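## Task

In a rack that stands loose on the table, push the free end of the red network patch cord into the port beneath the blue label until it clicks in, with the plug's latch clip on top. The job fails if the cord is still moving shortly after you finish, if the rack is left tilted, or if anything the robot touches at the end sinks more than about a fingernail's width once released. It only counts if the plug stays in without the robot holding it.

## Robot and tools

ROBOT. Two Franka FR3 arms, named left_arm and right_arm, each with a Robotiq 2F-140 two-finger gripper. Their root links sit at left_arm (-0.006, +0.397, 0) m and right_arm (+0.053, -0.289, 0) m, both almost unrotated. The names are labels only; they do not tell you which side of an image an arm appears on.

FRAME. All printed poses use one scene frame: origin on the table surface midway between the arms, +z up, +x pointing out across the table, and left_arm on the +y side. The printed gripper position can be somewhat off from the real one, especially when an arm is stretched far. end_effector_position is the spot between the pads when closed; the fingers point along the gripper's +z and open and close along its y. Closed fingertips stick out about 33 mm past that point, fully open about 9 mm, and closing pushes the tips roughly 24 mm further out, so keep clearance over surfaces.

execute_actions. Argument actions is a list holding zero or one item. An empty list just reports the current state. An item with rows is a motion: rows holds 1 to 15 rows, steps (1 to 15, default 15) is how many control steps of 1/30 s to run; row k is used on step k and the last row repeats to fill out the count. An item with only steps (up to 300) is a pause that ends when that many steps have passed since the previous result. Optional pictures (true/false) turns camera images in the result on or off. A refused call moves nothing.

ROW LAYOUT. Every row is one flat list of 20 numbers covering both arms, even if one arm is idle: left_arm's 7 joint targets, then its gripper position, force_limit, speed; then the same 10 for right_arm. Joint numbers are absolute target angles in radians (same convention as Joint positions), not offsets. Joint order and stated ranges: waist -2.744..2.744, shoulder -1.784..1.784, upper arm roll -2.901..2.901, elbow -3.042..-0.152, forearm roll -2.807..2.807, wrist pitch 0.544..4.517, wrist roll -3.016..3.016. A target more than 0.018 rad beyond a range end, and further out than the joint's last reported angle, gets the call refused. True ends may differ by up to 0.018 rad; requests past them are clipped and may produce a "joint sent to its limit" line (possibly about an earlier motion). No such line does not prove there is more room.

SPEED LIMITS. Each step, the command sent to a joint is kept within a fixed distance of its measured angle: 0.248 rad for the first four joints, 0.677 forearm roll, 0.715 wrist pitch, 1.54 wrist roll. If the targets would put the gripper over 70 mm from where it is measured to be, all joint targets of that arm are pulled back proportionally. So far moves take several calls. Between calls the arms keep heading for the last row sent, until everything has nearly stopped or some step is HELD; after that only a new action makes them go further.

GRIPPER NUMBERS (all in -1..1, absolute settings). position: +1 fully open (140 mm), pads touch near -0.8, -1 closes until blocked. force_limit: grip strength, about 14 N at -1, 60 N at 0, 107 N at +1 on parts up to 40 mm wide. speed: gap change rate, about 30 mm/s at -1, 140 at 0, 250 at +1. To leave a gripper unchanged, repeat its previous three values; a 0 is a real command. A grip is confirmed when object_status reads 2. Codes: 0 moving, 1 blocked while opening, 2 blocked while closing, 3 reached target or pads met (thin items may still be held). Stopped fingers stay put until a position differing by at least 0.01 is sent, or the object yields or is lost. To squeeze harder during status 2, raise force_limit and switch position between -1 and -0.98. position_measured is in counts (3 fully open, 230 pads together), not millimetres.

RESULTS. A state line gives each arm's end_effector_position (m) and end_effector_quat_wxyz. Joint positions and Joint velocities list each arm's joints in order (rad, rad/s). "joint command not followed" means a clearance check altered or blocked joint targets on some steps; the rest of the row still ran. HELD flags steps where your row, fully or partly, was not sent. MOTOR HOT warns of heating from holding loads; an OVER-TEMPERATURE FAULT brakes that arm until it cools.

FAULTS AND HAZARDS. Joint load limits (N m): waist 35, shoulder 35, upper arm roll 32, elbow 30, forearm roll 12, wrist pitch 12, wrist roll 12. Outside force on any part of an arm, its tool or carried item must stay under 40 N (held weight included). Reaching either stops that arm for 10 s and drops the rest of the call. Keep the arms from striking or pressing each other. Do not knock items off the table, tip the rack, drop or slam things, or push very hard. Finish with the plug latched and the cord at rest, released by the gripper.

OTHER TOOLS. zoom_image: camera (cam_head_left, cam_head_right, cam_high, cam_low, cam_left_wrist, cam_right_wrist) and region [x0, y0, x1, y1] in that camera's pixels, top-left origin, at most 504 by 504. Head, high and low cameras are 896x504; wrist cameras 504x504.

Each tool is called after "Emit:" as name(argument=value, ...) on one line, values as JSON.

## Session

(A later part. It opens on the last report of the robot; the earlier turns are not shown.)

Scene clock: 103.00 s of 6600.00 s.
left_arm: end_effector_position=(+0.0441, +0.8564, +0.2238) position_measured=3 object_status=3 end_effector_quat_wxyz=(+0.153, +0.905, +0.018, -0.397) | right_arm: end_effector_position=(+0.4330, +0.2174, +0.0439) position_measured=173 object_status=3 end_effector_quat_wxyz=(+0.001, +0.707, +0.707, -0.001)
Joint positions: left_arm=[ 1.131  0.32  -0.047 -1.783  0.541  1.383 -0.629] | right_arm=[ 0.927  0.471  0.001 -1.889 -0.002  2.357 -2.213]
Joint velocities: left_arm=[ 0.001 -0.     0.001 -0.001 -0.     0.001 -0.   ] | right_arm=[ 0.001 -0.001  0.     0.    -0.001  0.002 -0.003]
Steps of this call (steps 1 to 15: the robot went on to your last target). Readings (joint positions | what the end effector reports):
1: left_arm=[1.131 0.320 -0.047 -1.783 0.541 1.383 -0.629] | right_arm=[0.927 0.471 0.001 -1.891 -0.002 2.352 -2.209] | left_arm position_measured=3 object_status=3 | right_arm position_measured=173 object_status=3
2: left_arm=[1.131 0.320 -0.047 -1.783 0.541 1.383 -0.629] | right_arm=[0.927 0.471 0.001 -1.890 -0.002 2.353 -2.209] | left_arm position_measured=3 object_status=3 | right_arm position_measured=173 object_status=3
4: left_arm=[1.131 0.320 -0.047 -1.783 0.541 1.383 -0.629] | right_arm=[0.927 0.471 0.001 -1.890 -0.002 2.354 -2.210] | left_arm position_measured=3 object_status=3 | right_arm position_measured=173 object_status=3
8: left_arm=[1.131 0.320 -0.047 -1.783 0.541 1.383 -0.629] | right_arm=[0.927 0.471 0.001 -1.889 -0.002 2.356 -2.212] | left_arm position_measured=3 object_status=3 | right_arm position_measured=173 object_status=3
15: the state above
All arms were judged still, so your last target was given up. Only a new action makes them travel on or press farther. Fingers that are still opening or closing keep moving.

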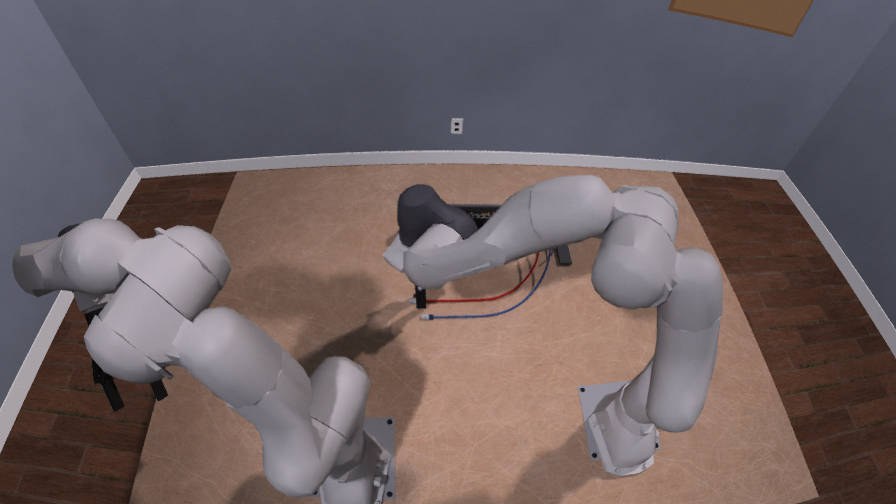

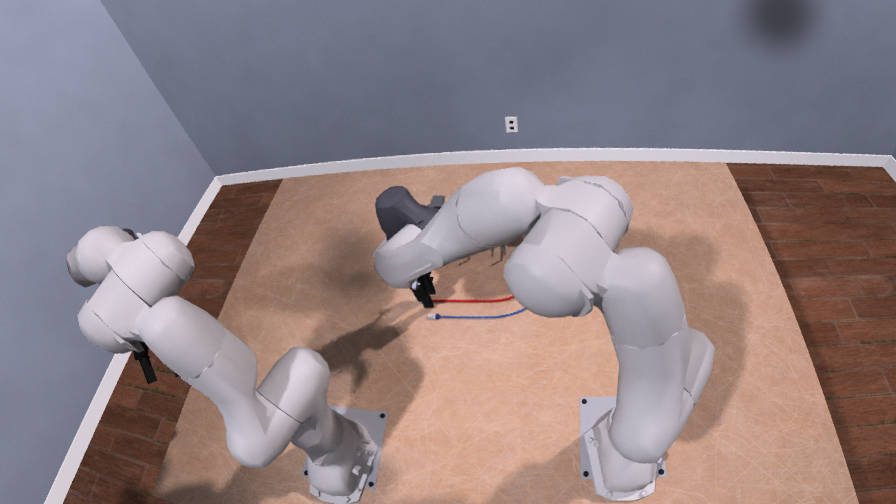

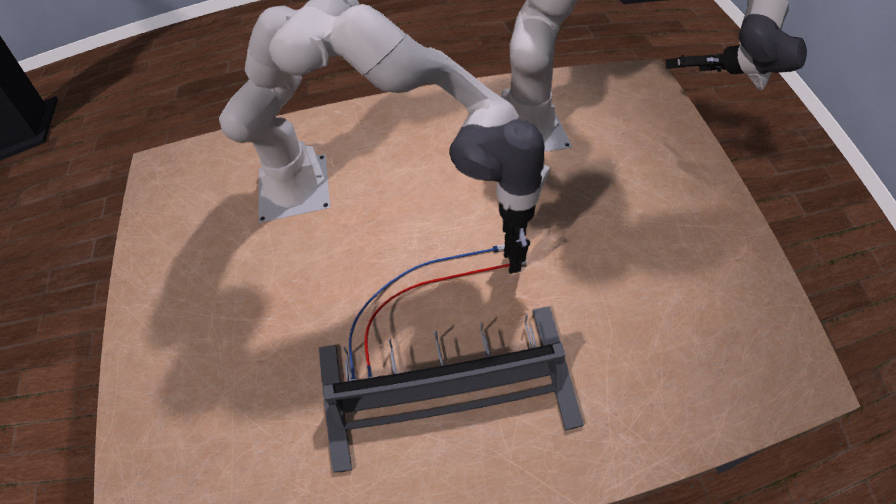

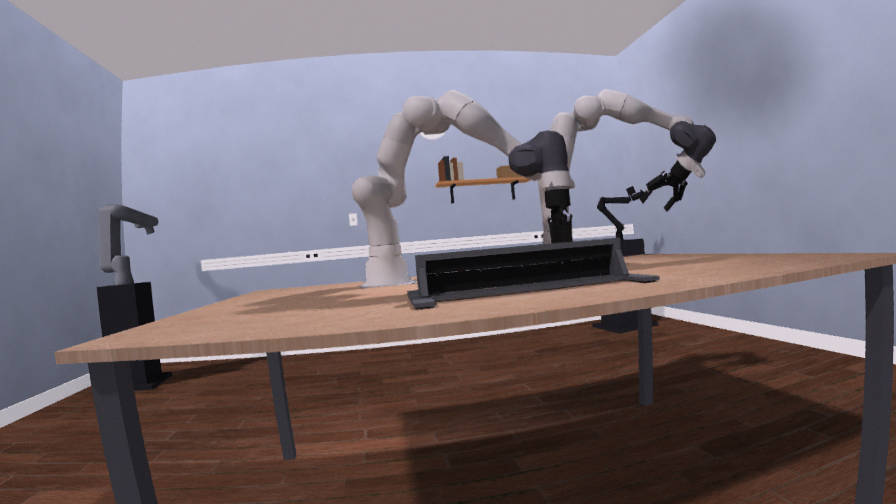

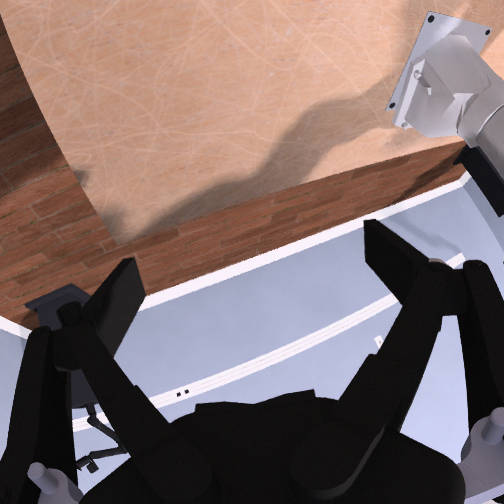

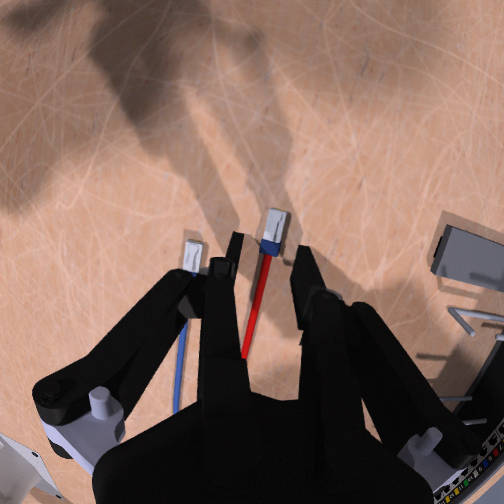

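Emit:
execute_actions(actions=[{"rows": [[1.131,0.32,-0.047,-1.783,0.541,1.383,-0.629,1,-0.5,0, 0.9285,0.474,0,-1.885,0,2.364,-2.217,-0.55,0.5,-0.5],[1.131,0.32,-0.047,-1.783,0.541,1.383,-0.629,1,-0.5,0, 0.9285,0.477,0,-1.884,0,2.368,-2.217,-0.55,0.5,-0.5],[1.131,0.32,-0.047,-1.783,0.541,1.383,-0.629,1,-0.5,0, 0.9285,0.480,0,-1.8834,0,2.371,-2.217,-0.55,0.5,-0.5],[1.131,0.32,-0.047,-1.783,0.541,1.383,-0.629,1,-0.5,0, 0.9285,0.482,0,-1.8834,0,2.3732,-2.217,-0.55,0.5,-0.5],[1.131,0.32,-0.047,-1.783,0.541,1.383,-0.629,1,-0.5,0, 0.9285,0.484,0,-1.8834,0,2.3732,-2.217,-0.55,0.5,-0.5],[1.131,0.32,-0.047,-1.783,0.541,1.383,-0.629,1,-0.5,0, 0.9285,0.486,0,-1.8834,0,2.3732,-2.217,-0.55,0.5,-0.5],[1.131,0.32,-0.047,-1.783,0.541,1.383,-0.629,1,-0.5,0, 0.9285,0.4871,0,-1.8834,0,2.3732,-2.217,-0.55,0.5,-0.5]], "steps": 15}], pictures=false)

Emit:
execute_actions(actions=[{"steps": 10}])

Emit:
zoom_image(camera="cam_right_wrist", region=[200, 180, 350, 330])

Emit:
zoom_image(camera="cam_high", region=[480, 230, 560, 290])

Scene clock: 120.80 s of 6600.00 s.
left_arm: end_effector_position=(+0.0441, +0.8564, +0.2238) position_measured=3 object_status=3 end_effector_quat_wxyz=(+0.153, +0.905, +0.018, -0.397) | right_arm: end_effector_position=(+0.4337, +0.2190, +0.0371) position_measured=199 object_status=3 end_effector_quat_wxyz=(+0.000, +0.707, +0.708, -0.001)
Joint positions: left_arm=[ 1.131  0.32  -0.047 -1.783  0.541  1.383 -0.629] | right_arm=[ 0.927  0.486  0.001 -1.885 -0.002  2.37  -2.215]
Joint velocities: left_arm=[-0.    -0.001 -0.001  0.001  0.001 -0.    -0.   ] | right_arm=[-0.     0.001  0.001  0.     0.001  0.007 -0.001]
Steps of this call (steps 1 to 90: nothing new was sent; then 14.30 s passed at rest; steps 91 to 105: all 15 steps of this action). Readings (joint positions | what the end effector reports):
91: left_arm=[1.131 0.320 -0.047 -1.783 0.541 1.383 -0.629] | right_arm=[0.927 0.471 0.001 -1.889 -0.002 2.358 -2.215] | left_arm position_measured=3 object_status=3 | right_arm position_measured=173 object_status=0
92: left_arm=[1.131 0.320 -0.047 -1.783 0.541 1.383 -0.629] | right_arm=[0.927 0.472 0.001 -1.888 -0.002 2.360 -2.215] | left_arm position_measured=3 object_status=3 | right_arm position_measured=177 object_status=0
94: left_arm=[1.131 0.320 -0.047 -1.783 0.541 1.383 -0.629] | right_arm=[0.927 0.475 0.001 -1.886 -0.002 2.363 -2.215] | left_arm position_measured=3 object_status=3 | right_arm position_measured=186 object_status=0
98: left_arm=[1.131 0.320 -0.047 -1.783 0.541 1.383 -0.629] | right_arm=[0.927 0.482 0.001 -1.885 -0.002 2.367 -2.215] | left_arm position_measured=3 object_status=3 | right_arm position_measured=199 object_status=0
105: the state above

Scene clock: 121.13 s of 6600.00 s.
left_arm: end_effector_position=(+0.0441, +0.8564, +0.2238) position_measured=3 object_status=3 end_effector_quat_wxyz=(+0.153, +0.905, +0.018, -0.397) | right_arm: end_effector_position=(+0.4339, +0.2192, +0.0372) position_measured=199 object_status=3 end_effector_quat_wxyz=(+0.000, +0.707, +0.708, -0.000)
Joint positions: left_arm=[ 1.131  0.32  -0.047 -1.783  0.541  1.383 -0.629] | right_arm=[ 0.927  0.486  0.001 -1.885 -0.002  2.371 -2.215]
Joint velocities: left_arm=[-0.    -0.001  0.001  0.     0.    -0.    -0.002] | right_arm=[-0.001  0.001 -0.     0.     0.     0.002 -0.   ]
Steps of this call (steps 1 to 10: the robot went on to your last target). Readings (joint positions | what the end effector reports):
1: left_arm=[1.131 0.320 -0.047 -1.783 0.541 1.383 -0.629] | right_arm=[0.927 0.486 0.001 -1.885 -0.002 2.370 -2.215] | left_arm position_measured=3 object_status=3 | right_arm position_measured=199 object_status=3
2: left_arm=[1.131 0.320 -0.047 -1.783 0.541 1.383 -0.629] | right_arm=[0.927 0.486 0.001 -1.885 -0.002 2.370 -2.215] | left_arm position_measured=3 object_status=3 | right_arm position_measured=199 object_status=3
4: left_arm=[1.131 0.320 -0.047 -1.783 0.541 1.383 -0.629] | right_arm=[0.927 0.486 0.001 -1.885 -0.002 2.370 -2.215] | left_arm position_measured=3 object_status=3 | right_arm position_measured=199 object_status=3
8: left_arm=[1.131 0.320 -0.047 -1.783 0.541 1.383 -0.629] | right_arm=[0.927 0.486 0.001 -1.885 -0.002 2.371 -2.215] | left_arm position_measured=3 object_status=3 | right_arm position_measured=199 object_status=3
10: the state above

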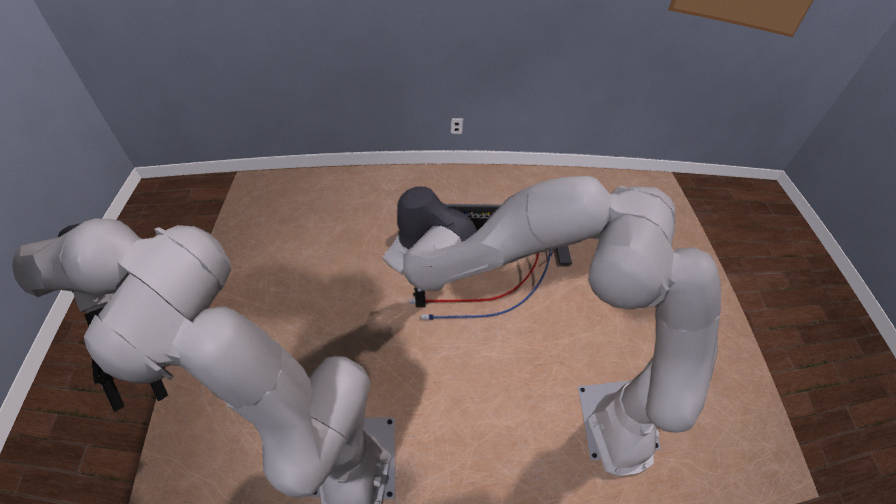

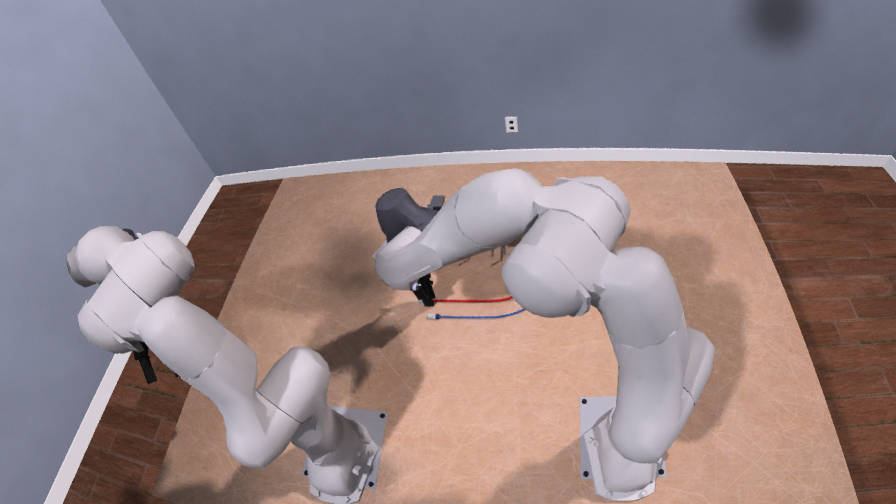

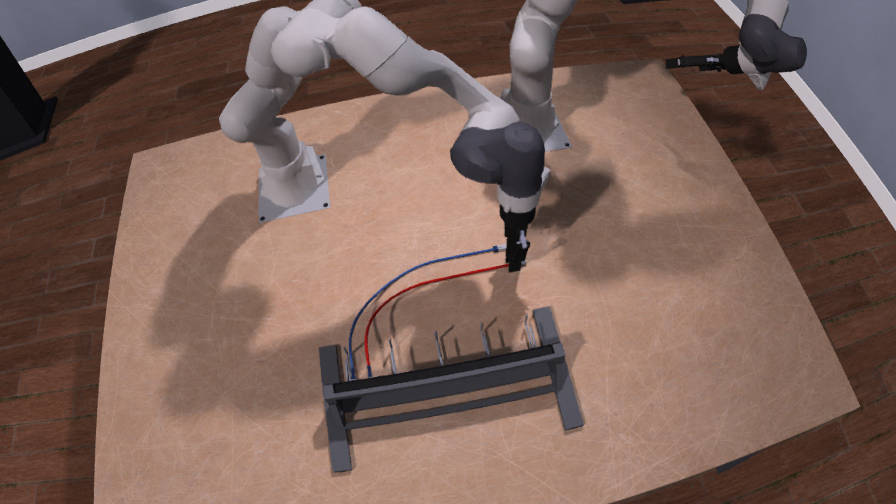

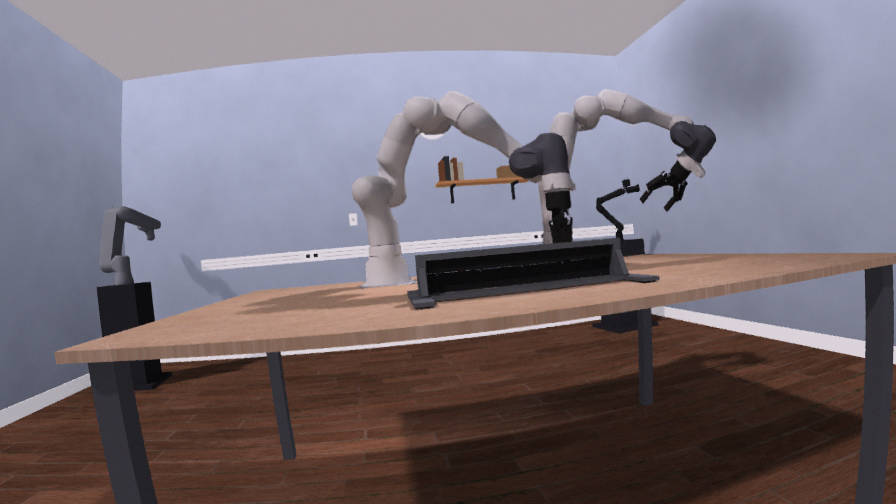

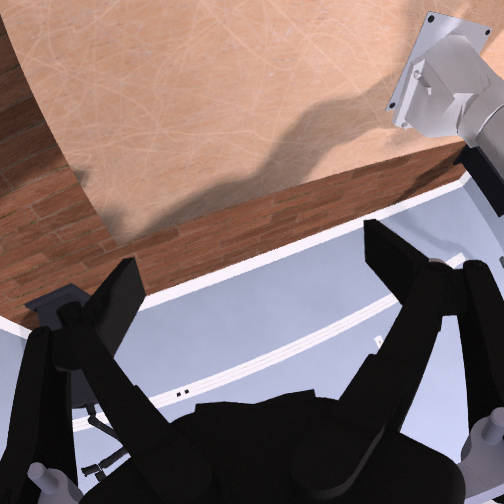

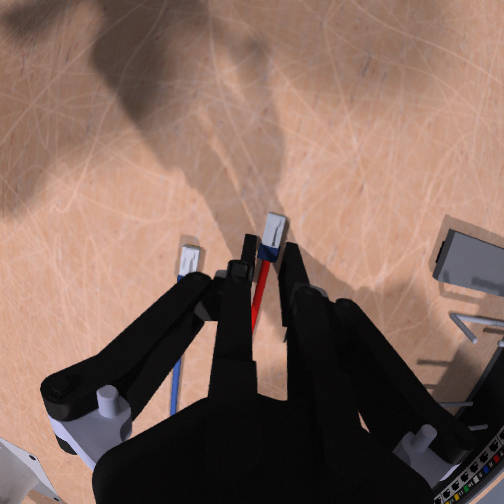

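Region (200, 180, 350, 330) of cam_right_wrist's 504x504 image, scaled by 3.360, with more detail than that image has.

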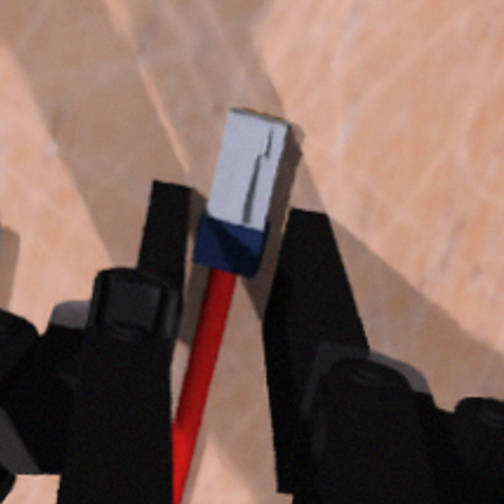

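Region (480, 230, 560, 290) of cam_high's 896x504 image, scaled by 6.300, with more detail than that image has; it fills the top 378 rows of this view, and the rest is white.

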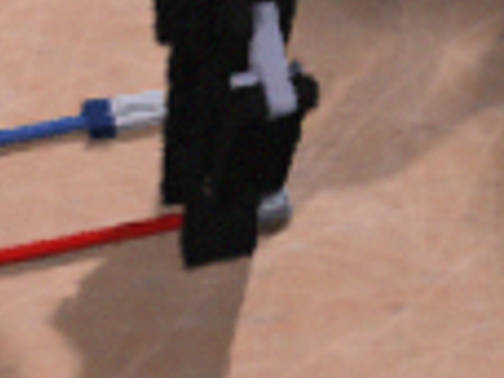

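Emit:
execute_actions(actions=[{"rows": [[1.131,0.32,-0.047,-1.783,0.541,1.383,-0.629,1,-0.5,0, 0.9285,0.489,0,-1.884,0,2.376,-2.217,-0.55,0.5,-0.5],[1.131,0.32,-0.047,-1.783,0.541,1.383,-0.629,1,-0.5,0, 0.9285,0.4905,0,-1.884,0,2.379,-2.217,-0.55,0.5,-0.5],[1.131,0.32,-0.047,-1.783,0.541,1.383,-0.629,1,-0.5,0, 0.9285,0.4922,0,-1.884,0,2.379,-2.217,-0.55,0.5,-0.5]], "steps": 15}], pictures=false)

Scene clock: 125.33 s of 6600.00 s.
left_arm: end_effector_position=(+0.0441, +0.8564, +0.2238) position_measured=3 object_status=3 end_effector_quat_wxyz=(+0.153, +0.905, +0.018, -0.397) | right_arm: end_effector_position=(+0.4344, +0.2199, +0.0365) position_measured=199 object_status=3 end_effector_quat_wxyz=(+0.000, +0.707, +0.708, +0.001)
Joint positions: left_arm=[ 1.131  0.32  -0.047 -1.783  0.541  1.383 -0.629] | right_arm=[ 0.927  0.488  0.001 -1.885 -0.002  2.375 -2.215]
Joint velocities: left_arm=[ 0.001  0.     0.    -0.     0.     0.001 -0.   ] | right_arm=[ 0.001  0.    -0.    -0.    -0.001  0.001  0.   ]
Steps of this call (steps 1 to 15: the robot went on to your last target; steps 16 to 90: nothing new was sent; then 0.70 s passed at rest; steps 91 to 105: all 15 steps of this action). Readings (joint positions | what the end effector reports):
91: left_arm=[1.131 0.320 -0.047 -1.783 0.541 1.383 -0.629] | right_arm=[0.927 0.486 0.001 -1.885 -0.002 2.371 -2.215] | left_arm position_measured=3 object_status=3 | right_arm position_measured=199 object_status=3
92: left_arm=[1.131 0.320 -0.047 -1.783 0.541 1.383 -0.629] | right_arm=[0.927 0.486 0.001 -1.885 -0.002 2.372 -2.215] | left_arm position_measured=3 object_status=3 | right_arm position_measured=199 object_status=3
94: left_arm=[1.131 0.320 -0.047 -1.783 0.541 1.383 -0.629] | right_arm=[0.927 0.487 0.001 -1.885 -0.002 2.374 -2.215] | left_arm position_measured=3 object_status=3 | right_arm position_measured=199 object_status=3
98: left_arm=[1.131 0.320 -0.047 -1.783 0.541 1.383 -0.629] | right_arm=[0.927 0.488 0.001 -1.885 -0.002 2.375 -2.215] | left_arm position_measured=3 object_status=3 | right_arm position_measured=199 object_status=3
105: the state above

Emit:
execute_actions(actions=[{"rows": [[1.131,0.32,-0.047,-1.783,0.541,1.383,-0.629,1,-0.5,0, 0.9285,0.4845,0,-1.884,0,2.369,-2.217,-0.55,0.5,-0.5]], "steps": 10}], pictures=false)

Emit:
execute_actions(actions=[{"rows": [[1.131,0.32,-0.047,-1.783,0.541,1.383,-0.629,1,-0.5,0, 0.9285,0.4845,0,-1.884,0,2.369,-2.217,-1,0.6,-0.9]], "steps": 15}])

Emit:
zoom_image(camera="cam_right_wrist", region=[200, 180, 350, 330])

Scene clock: 130.80 s of 6600.00 s.
left_arm: end_effector_position=(+0.0441, +0.8564, +0.2238) position_measured=3 object_status=3 end_effector_quat_wxyz=(+0.153, +0.905, +0.018, -0.397) | right_arm: end_effector_position=(+0.4341, +0.2195, +0.0370) position_measured=199 object_status=3 end_effector_quat_wxyz=(+0.000, +0.707, +0.708, +0.000)
Joint positions: left_arm=[ 1.131  0.32  -0.047 -1.783  0.541  1.383 -0.629] | right_arm=[ 0.927  0.486  0.001 -1.885 -0.002  2.372 -2.215]
Joint velocities: left_arm=[ 0.002 -0.002 -0.    -0.    -0.    -0.     0.001] | right_arm=[ 0.001  0.     0.     0.     0.001 -0.003  0.001]
Steps of this call (steps 1 to 15: the robot went on to your last target; steps 16 to 90: nothing new was sent; then 2.13 s passed at rest; steps 91 to 100: all 10 steps of this action). Readings (joint positions | what the end effector reports):
91: left_arm=[1.131 0.320 -0.047 -1.783 0.541 1.383 -0.629] | right_arm=[0.927 0.487 0.001 -1.885 -0.002 2.374 -2.215] | left_arm position_measured=3 object_status=3 | right_arm position_measured=199 object_status=3
92: left_arm=[1.131 0.320 -0.047 -1.783 0.541 1.383 -0.629] | right_arm=[0.927 0.487 0.001 -1.885 -0.002 2.374 -2.215] | left_arm position_measured=3 object_status=3 | right_arm position_measured=199 object_status=3
94: left_arm=[1.131 0.320 -0.047 -1.783 0.541 1.383 -0.629] | right_arm=[0.927 0.487 0.001 -1.885 -0.002 2.373 -2.215] | left_arm position_measured=3 object_status=3 | right_arm position_measured=199 object_status=3
98: left_arm=[1.131 0.320 -0.047 -1.783 0.541 1.383 -0.629] | right_arm=[0.927 0.486 0.001 -1.885 -0.002 2.372 -2.215] | left_arm position_measured=3 object_status=3 | right_arm position_measured=199 object_status=3
100: the state above

Scene clock: 131.30 s of 6600.00 s.
left_arm: end_effector_position=(+0.0441, +0.8564, +0.2238) position_measured=3 object_status=3 end_effector_quat_wxyz=(+0.153, +0.905, +0.018, -0.397) | right_arm: end_effector_position=(+0.4340, +0.2195, +0.0371) position_measured=219 object_status=0 end_effector_quat_wxyz=(+0.000, +0.707, +0.708, +0.000)
Joint positions: left_arm=[ 1.131  0.32  -0.047 -1.783  0.541  1.383 -0.629] | right_arm=[ 0.927  0.486  0.001 -1.885 -0.002  2.371 -2.215]
Joint velocities: left_arm=[-0.    -0.002  0.002  0.    -0.     0.001  0.001] | right_arm=[-0.     0.001 -0.001 -0.001  0.001 -0.001 -0.001]
Steps of this call (steps 1 to 15: all 15 steps of this action). Readings (joint positions | what the end effector reports):
1: left_arm=[1.131 0.320 -0.047 -1.783 0.541 1.383 -0.629] | right_arm=[0.927 0.486 0.001 -1.885 -0.002 2.372 -2.215] | left_arm position_measured=3 object_status=3 | right_arm position_measured=199 object_status=0
2: left_arm=[1.131 0.320 -0.047 -1.783 0.541 1.383 -0.629] | right_arm=[0.927 0.486 0.001 -1.885 -0.002 2.372 -2.215] | left_arm position_measured=3 object_status=3 | right_arm position_measured=201 object_status=0
4: left_arm=[1.131 0.320 -0.047 -1.783 0.541 1.383 -0.629] | right_arm=[0.927 0.486 0.001 -1.885 -0.002 2.372 -2.215] | left_arm position_measured=3 object_status=3 | right_arm position_measured=205 object_status=0
8: left_arm=[1.131 0.320 -0.047 -1.783 0.541 1.383 -0.629] | right_arm=[0.927 0.486 0.001 -1.885 -0.002 2.371 -2.215] | left_arm position_measured=3 object_status=3 | right_arm position_measured=214 object_status=0
15: the state above

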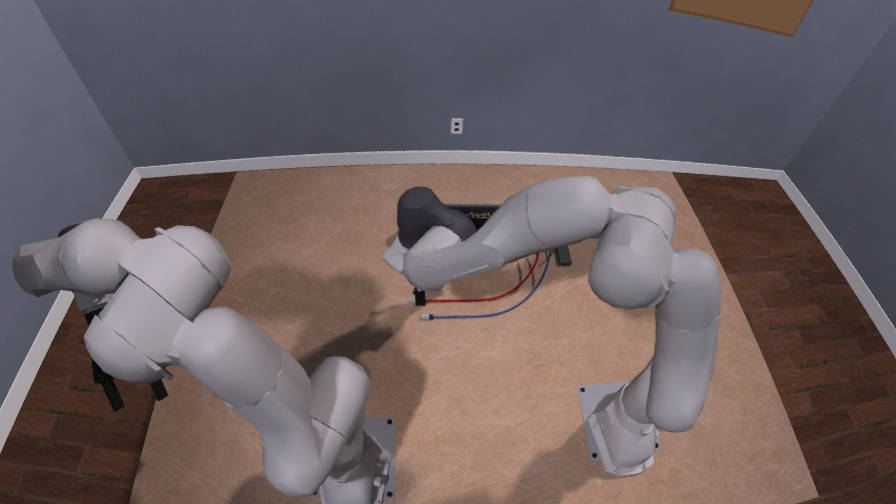

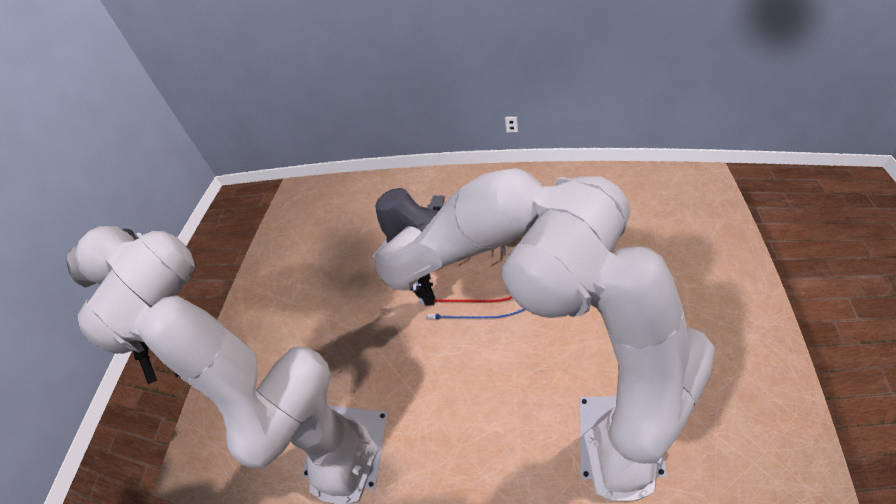

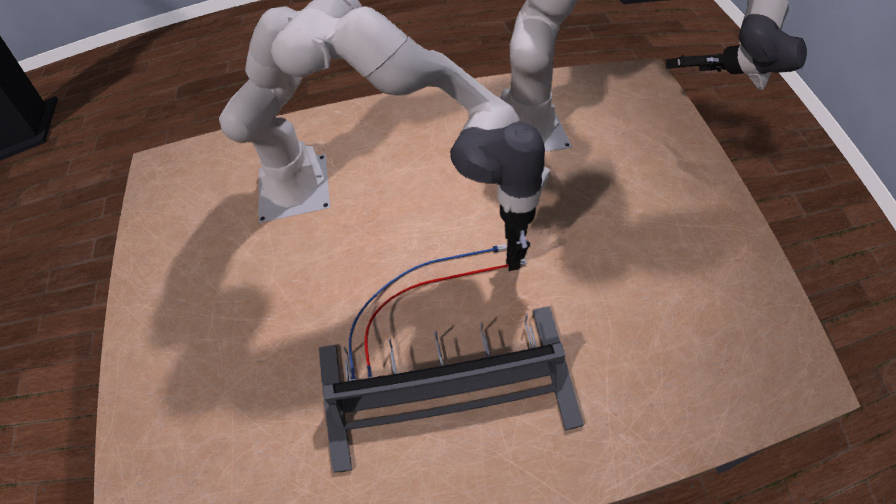

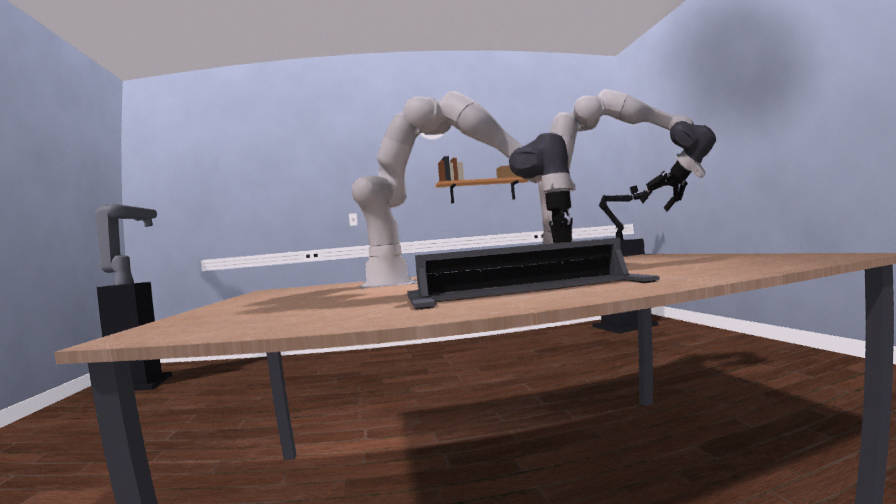

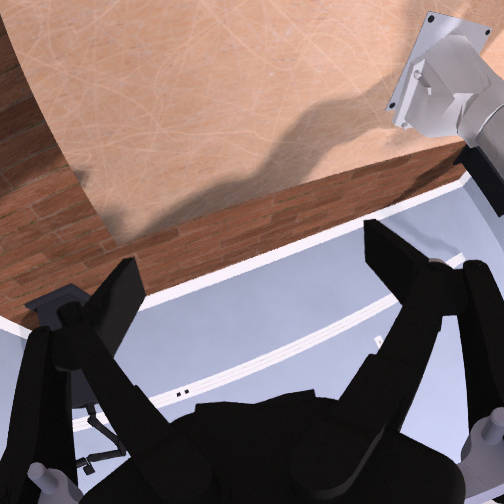

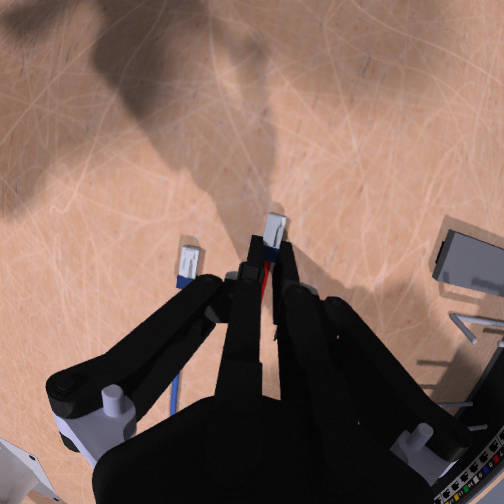

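Region (200, 180, 350, 330) of cam_right_wrist's 504x504 image, scaled by 3.360, with more detail than that image has.

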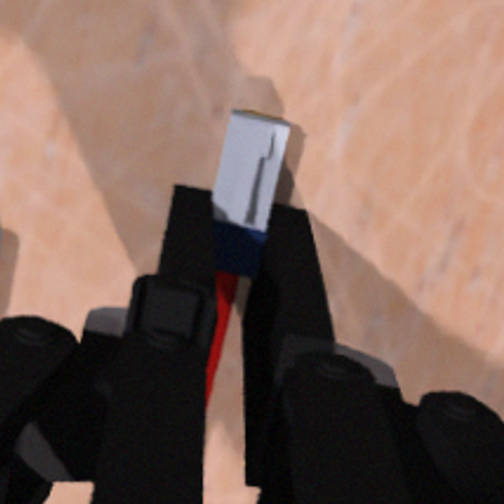

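Emit:
execute_actions(actions=[{"rows": [[1.131,0.32,-0.047,-1.783,1.23,4.35,-1.571,-1,-0.5,0, 0.927,0.478,0,-1.884,0,2.36,-2.215,-1,0.6,-0.9],[1.131,0.32,-0.047,-1.783,1.23,4.35,-1.571,-1,-0.5,0, 0.927,0.470,0,-1.883,0,2.35,-2.215,-1,0.6,-0.9],[1.131,0.32,-0.047,-1.783,1.23,4.35,-1.571,-1,-0.5,0, 0.927,0.462,0,-1.882,0,2.34,-2.215,-1,0.6,-0.9],[1.131,0.32,-0.047,-1.783,1.23,4.35,-1.571,-1,-0.5,0, 0.927,0.454,0,-1.881,0,2.33,-2.215,-1,0.6,-0.9],[1.131,0.32,-0.047,-1.783,1.23,4.35,-1.571,-1,-0.5,0, 0.925,0.446,0,-1.880,0,2.32,-2.2,-1,0.6,-0.9],[1.131,0.32,-0.047,-1.783,1.23,4.35,-1.571,-1,-0.5,0, 0.92,0.438,0,-1.878,0,2.31,-2.17,-1,0.6,-0.9],[1.131,0.32,-0.047,-1.783,1.23,4.35,-1.571,-1,-0.5,0, 0.915,0.43,0,-1.876,0,2.30,-2.14,-1,0.6,-0.9],[1.131,0.32,-0.047,-1.783,1.23,4.35,-1.571,-1,-0.5,0, 0.91,0.422,0,-1.874,0,2.29,-2.11,-1,0.6,-0.9],[1.131,0.32,-0.047,-1.783,1.23,4.35,-1.571,-1,-0.5,0, 0.90,0.414,0,-1.872,0,2.28,-2.07,-1,0.6,-0.9],[1.131,0.32,-0.047,-1.783,1.23,4.35,-1.571,-1,-0.5,0, 0.89,0.406,0,-1.87,0,2.27,-2.03,-1,0.6,-0.9],[1.131,0.32,-0.047,-1.783,1.23,4.35,-1.571,-1,-0.5,0, 0.88,0.398,0,-1.867,0,2.26,-1.99,-1,0.6,-0.9],[1.131,0.32,-0.047,-1.783,1.23,4.35,-1.571,-1,-0.5,0, 0.87,0.39,0,-1.864,0,2.25,-1.95,-1,0.6,-0.9],[1.131,0.32,-0.047,-1.783,1.23,4.35,-1.571,-1,-0.5,0, 0.86,0.382,0,-1.86,0,2.24,-1.91,-1,0.6,-0.9],[1.131,0.32,-0.047,-1.783,1.23,4.35,-1.571,-1,-0.5,0, 0.85,0.374,0,-1.857,0,2.23,-1.87,-1,0.6,-0.9],[1.131,0.32,-0.047,-1.783,1.23,4.35,-1.571,-1,-0.5,0, 0.84,0.366,0,-1.854,0,2.22,-1.83,-1,0.6,-0.9]], "steps": 15}], pictures=false)

Emit:
execute_actions(actions=[{"rows": [[1.131,0.32,-0.047,-1.783,1.23,4.35,-1.571,-1,-0.5,0, 0.83,0.36,0,-1.85,0,2.21,-1.77,-1,0.6,-0.9],[1.131,0.32,-0.047,-1.783,1.23,4.35,-1.571,-1,-0.5,0, 0.82,0.355,0,-1.848,0,2.20,-1.71,-1,0.6,-0.9],[1.131,0.32,-0.047,-1.783,1.23,4.35,-1.571,-1,-0.5,0, 0.81,0.35,0,-1.846,0,2.195,-1.65,-1,0.6,-0.9],[1.131,0.32,-0.047,-1.783,1.23,4.35,-1.571,-1,-0.5,0, 0.80,0.347,0,-1.844,0,2.19,-1.59,-1,0.6,-0.9],[1.131,0.32,-0.047,-1.783,1.23,4.35,-1.571,-1,-0.5,0, 0.79,0.344,0,-1.842,0,2.186,-1.53,-1,0.6,-0.9],[1.131,0.32,-0.047,-1.783,1.23,4.35,-1.571,-1,-0.5,0, 0.78,0.341,0,-1.846,0,2.187,-1.47,-1,0.6,-0.9],[1.131,0.32,-0.047,-1.783,1.23,4.35,-1.571,-1,-0.5,0, 0.77,0.338,0,-1.85,0,2.188,-1.41,-1,0.6,-0.9],[1.131,0.32,-0.047,-1.783,1.23,4.35,-1.571,-1,-0.5,0, 0.76,0.335,0,-1.854,0,2.19,-1.35,-1,0.6,-0.9],[1.131,0.32,-0.047,-1.783,1.23,4.35,-1.571,-1,-0.5,0, 0.75,0.332,0,-1.858,0,2.191,-1.29,-1,0.6,-0.9],[1.131,0.32,-0.047,-1.783,1.23,4.35,-1.571,-1,-0.5,0, 0.74,0.329,0,-1.862,0,2.193,-1.23,-1,0.6,-0.9],[1.131,0.32,-0.047,-1.783,1.23,4.35,-1.571,-1,-0.5,0, 0.73,0.326,0,-1.866,0,2.194,-1.17,-1,0.6,-0.9],[1.131,0.32,-0.047,-1.783,1.23,4.35,-1.571,-1,-0.5,0, 0.715,0.323,0,-1.871,0,2.196,-1.10,-1,0.6,-0.9],[1.131,0.32,-0.047,-1.783,1.23,4.35,-1.571,-1,-0.5,0, 0.70,0.32,0,-1.876,0,2.197,-1.03,-1,0.6,-0.9],[1.131,0.32,-0.047,-1.783,1.23,4.35,-1.571,-1,-0.5,0, 0.687,0.317,0,-1.881,0,2.199,-0.96,-1,0.6,-0.9],[1.131,0.32,-0.047,-1.783,1.23,4.35,-1.571,-1,-0.5,0, 0.674,0.315,0,-1.8854,0,2.2003,-0.895,-1,0.6,-0.9]], "steps": 15}], pictures=false)

Emit:
execute_actions(actions=[{"steps": 45}])

Scene clock: 197.33 s of 6600.00 s.
left_arm: end_effector_position=(+0.0812, +1.0531, +0.2498) position_measured=108 object_status=0 end_effector_quat_wxyz=(-0.192, +0.904, +0.017, -0.381) | right_arm: end_effector_position=(+0.4682, +0.1982, +0.1017) position_measured=219 object_status=2 end_effector_quat_wxyz=(-0.001, +0.780, +0.626, +0.009)
Joint positions: left_arm=[ 1.131  0.321 -0.047 -1.785  0.956  1.871 -0.936] | right_arm=[ 0.864  0.385  0.002 -1.863 -0.002  2.266 -2.058]
Joint velocities: left_arm=[-0.001  0.001 -0.001  0.003  0.518  1.023 -0.534] | right_arm=[-0.299 -0.241 -0.019  0.092  0.    -0.263  0.74 ]
Steps of this call (steps 1 to 15: the robot went on to your last target; steps 16 to 90: nothing new was sent; then 62.53 s passed at rest; steps 91 to 105: all 15 steps of this action). Readings (joint positions | what the end effector reports):
91: left_arm=[1.131 0.321 -0.047 -1.785 0.573 1.408 -0.649] | right_arm=[0.927 0.486 0.001 -1.885 -0.002 2.370 -2.215] | left_arm position_measured=3 object_status=0 | right_arm position_measured=219 object_status=2
92: left_arm=[1.131 0.321 -0.047 -1.785 0.608 1.438 -0.671] | right_arm=[0.927 0.484 0.001 -1.885 -0.002 2.367 -2.215] | left_arm position_measured=9 object_status=0 | right_arm position_measured=219 object_status=2
94: left_arm=[1.131 0.321 -0.047 -1.785 0.676 1.498 -0.714] | right_arm=[0.927 0.474 0.001 -1.885 -0.002 2.357 -2.215] | left_arm position_measured=25 object_status=0 | right_arm position_measured=219 object_status=2
98: left_arm=[1.131 0.321 -0.047 -1.785 0.797 1.627 -0.799] | right_arm=[0.922 0.443 0.001 -1.881 -0.002 2.328 -2.194] | left_arm position_measured=55 object_status=0 | right_arm position_measured=219 object_status=2
105: the state above

Scene clock: 197.83 s of 6600.00 s.
left_arm: end_effector_position=(+0.2373, +1.1439, +0.2753) position_measured=222 object_status=0 end_effector_quat_wxyz=(-0.389, +0.903, -0.041, -0.177) | right_arm: end_effector_position=(+0.5314, +0.1182, +0.1312) position_measured=219 object_status=2 end_effector_quat_wxyz=(-0.001, +0.966, +0.260, +0.003)
Joint positions: left_arm=[ 1.131  0.321 -0.046 -1.785  1.128  2.422 -1.161] | right_arm=[ 0.704  0.322  0.001 -1.873 -0.002  2.202 -1.391]
Joint velocities: left_arm=[-0.002 -0.001 -0.002  0.002  0.179  1.05  -0.346] | right_arm=[-0.383 -0.069 -0.015 -0.13   0.    -0.     1.629]
Steps of this call (steps 1 to 15: all 15 steps of this action). Readings (joint positions | what the end effector reports):
1: left_arm=[1.131 0.321 -0.047 -1.785 0.974 1.907 -0.954] | right_arm=[0.853 0.377 0.002 -1.859 -0.002 2.257 -2.029] | left_arm position_measured=116 object_status=0 | right_arm position_measured=219 object_status=2
2: left_arm=[1.131 0.321 -0.047 -1.785 0.991 1.944 -0.972] | right_arm=[0.843 0.370 0.002 -1.856 -0.002 2.247 -1.997] | left_arm position_measured=123 object_status=0 | right_arm position_measured=219 object_status=2
4: left_arm=[1.131 0.321 -0.047 -1.785 1.021 2.017 -1.006] | right_arm=[0.823 0.357 0.001 -1.850 -0.002 2.231 -1.924] | left_arm position_measured=138 object_status=0 | right_arm position_measured=219 object_status=2
8: left_arm=[1.131 0.321 -0.047 -1.785 1.070 2.163 -1.068] | right_arm=[0.782 0.341 0.001 -1.847 -0.002 2.209 -1.753] | left_arm position_measured=169 object_status=0 | right_arm position_measured=219 object_status=2
15: the state above

Scene clock: 199.33 s of 6600.00 s.
left_arm: end_effector_position=(+0.5745, +0.8896, +0.5190) position_measured=231 object_status=3 end_effector_quat_wxyz=(-0.406, +0.666, -0.284, +0.557) | right_arm: end_effector_position=(+0.5424, +0.0988, +0.1298) position_measured=219 object_status=2 end_effector_quat_wxyz=(+0.000, +1.000, +0.002, +0.001)
Joint positions: left_arm=[ 1.132  0.321 -0.046 -1.785  1.218  4.083 -1.471] | right_arm=[ 0.673  0.317 -0.002 -1.883 -0.002  2.202 -0.903]
Joint velocities: left_arm=[-0.001 -0.004  0.001  0.001  0.034  1.046 -0.197] | right_arm=[-0.    -0.    -0.001  0.    -0.    -0.     0.011]
Steps of this call (steps 1 to 45: the robot went on to your last target). Readings (joint positions | what the end effector reports):
1: left_arm=[1.131 0.321 -0.046 -1.785 1.134 2.459 -1.173] | right_arm=[0.693 0.320 0.000 -1.877 -0.002 2.202 -1.340] | left_arm position_measured=230 object_status=0 | right_arm position_measured=219 object_status=2
2: left_arm=[1.132 0.321 -0.046 -1.785 1.140 2.496 -1.184] | right_arm=[0.685 0.319 -0.002 -1.879 -0.002 2.202 -1.294] | left_arm position_measured=231 object_status=0 | right_arm position_measured=219 object_status=2
4: left_arm=[1.132 0.321 -0.046 -1.785 1.150 2.569 -1.206] | right_arm=[0.675 0.318 -0.004 -1.881 -0.002 2.202 -1.216] | left_arm position_measured=231 object_status=0 | right_arm position_measured=219 object_status=2
8: left_arm=[1.132 0.322 -0.046 -1.785 1.166 2.717 -1.245] | right_arm=[0.673 0.317 -0.003 -1.883 -0.002 2.202 -1.104] | left_arm position_measured=231 object_status=3 | right_arm position_measured=219 object_status=2
45: the state above

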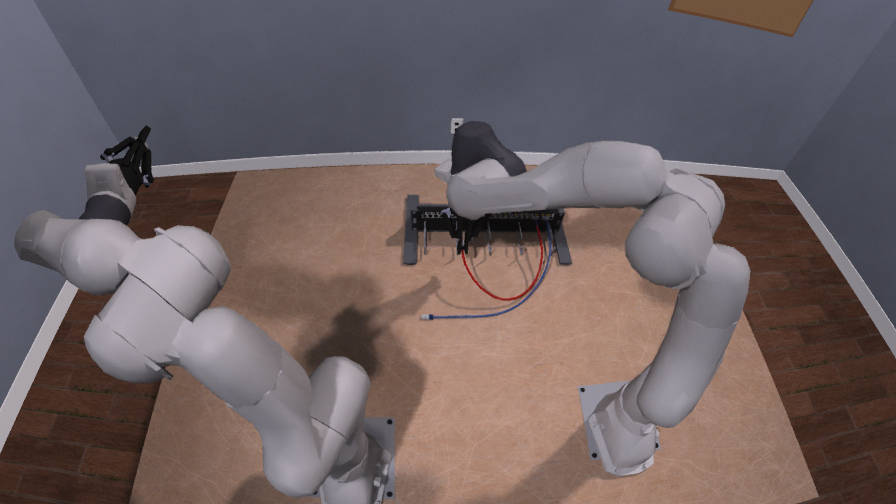

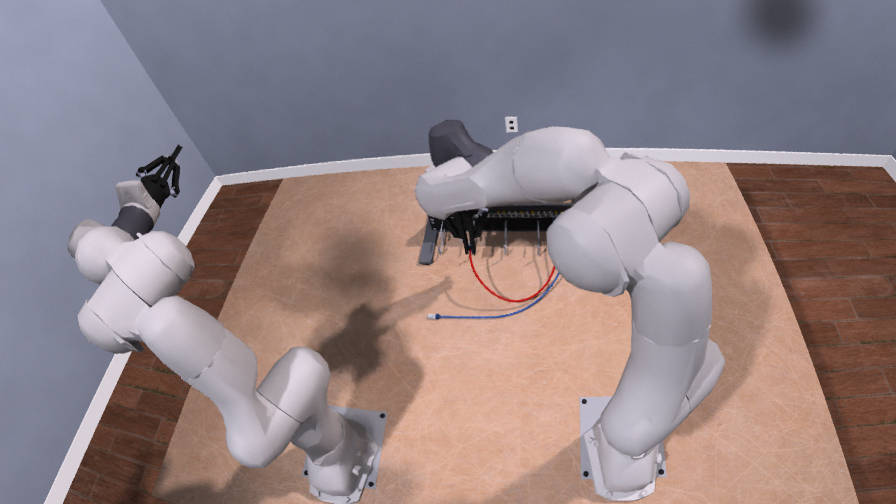

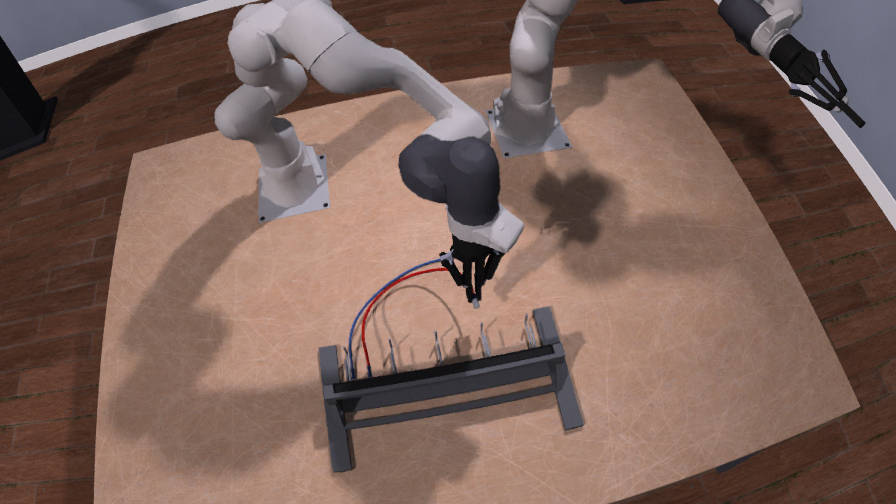

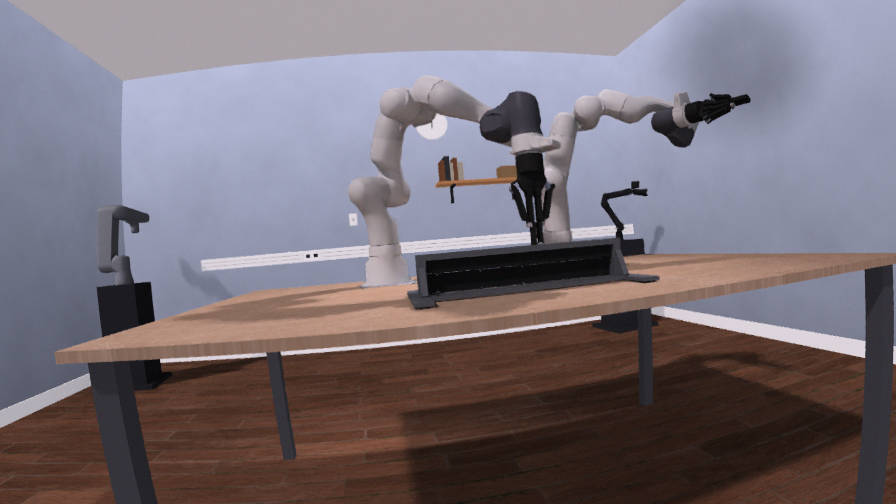

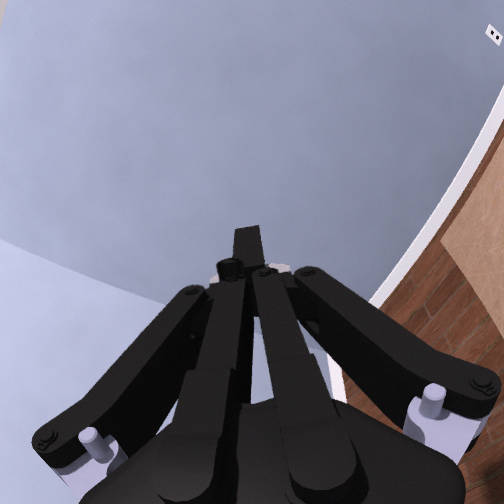

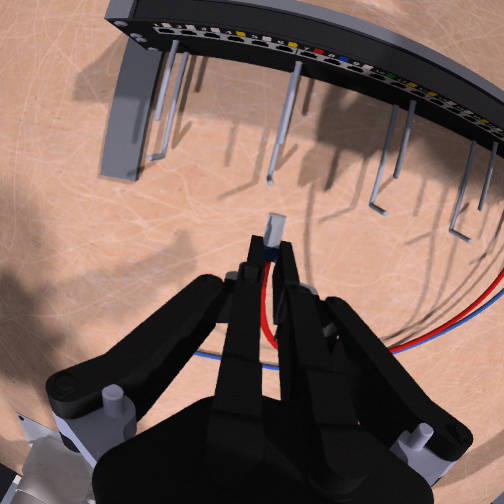

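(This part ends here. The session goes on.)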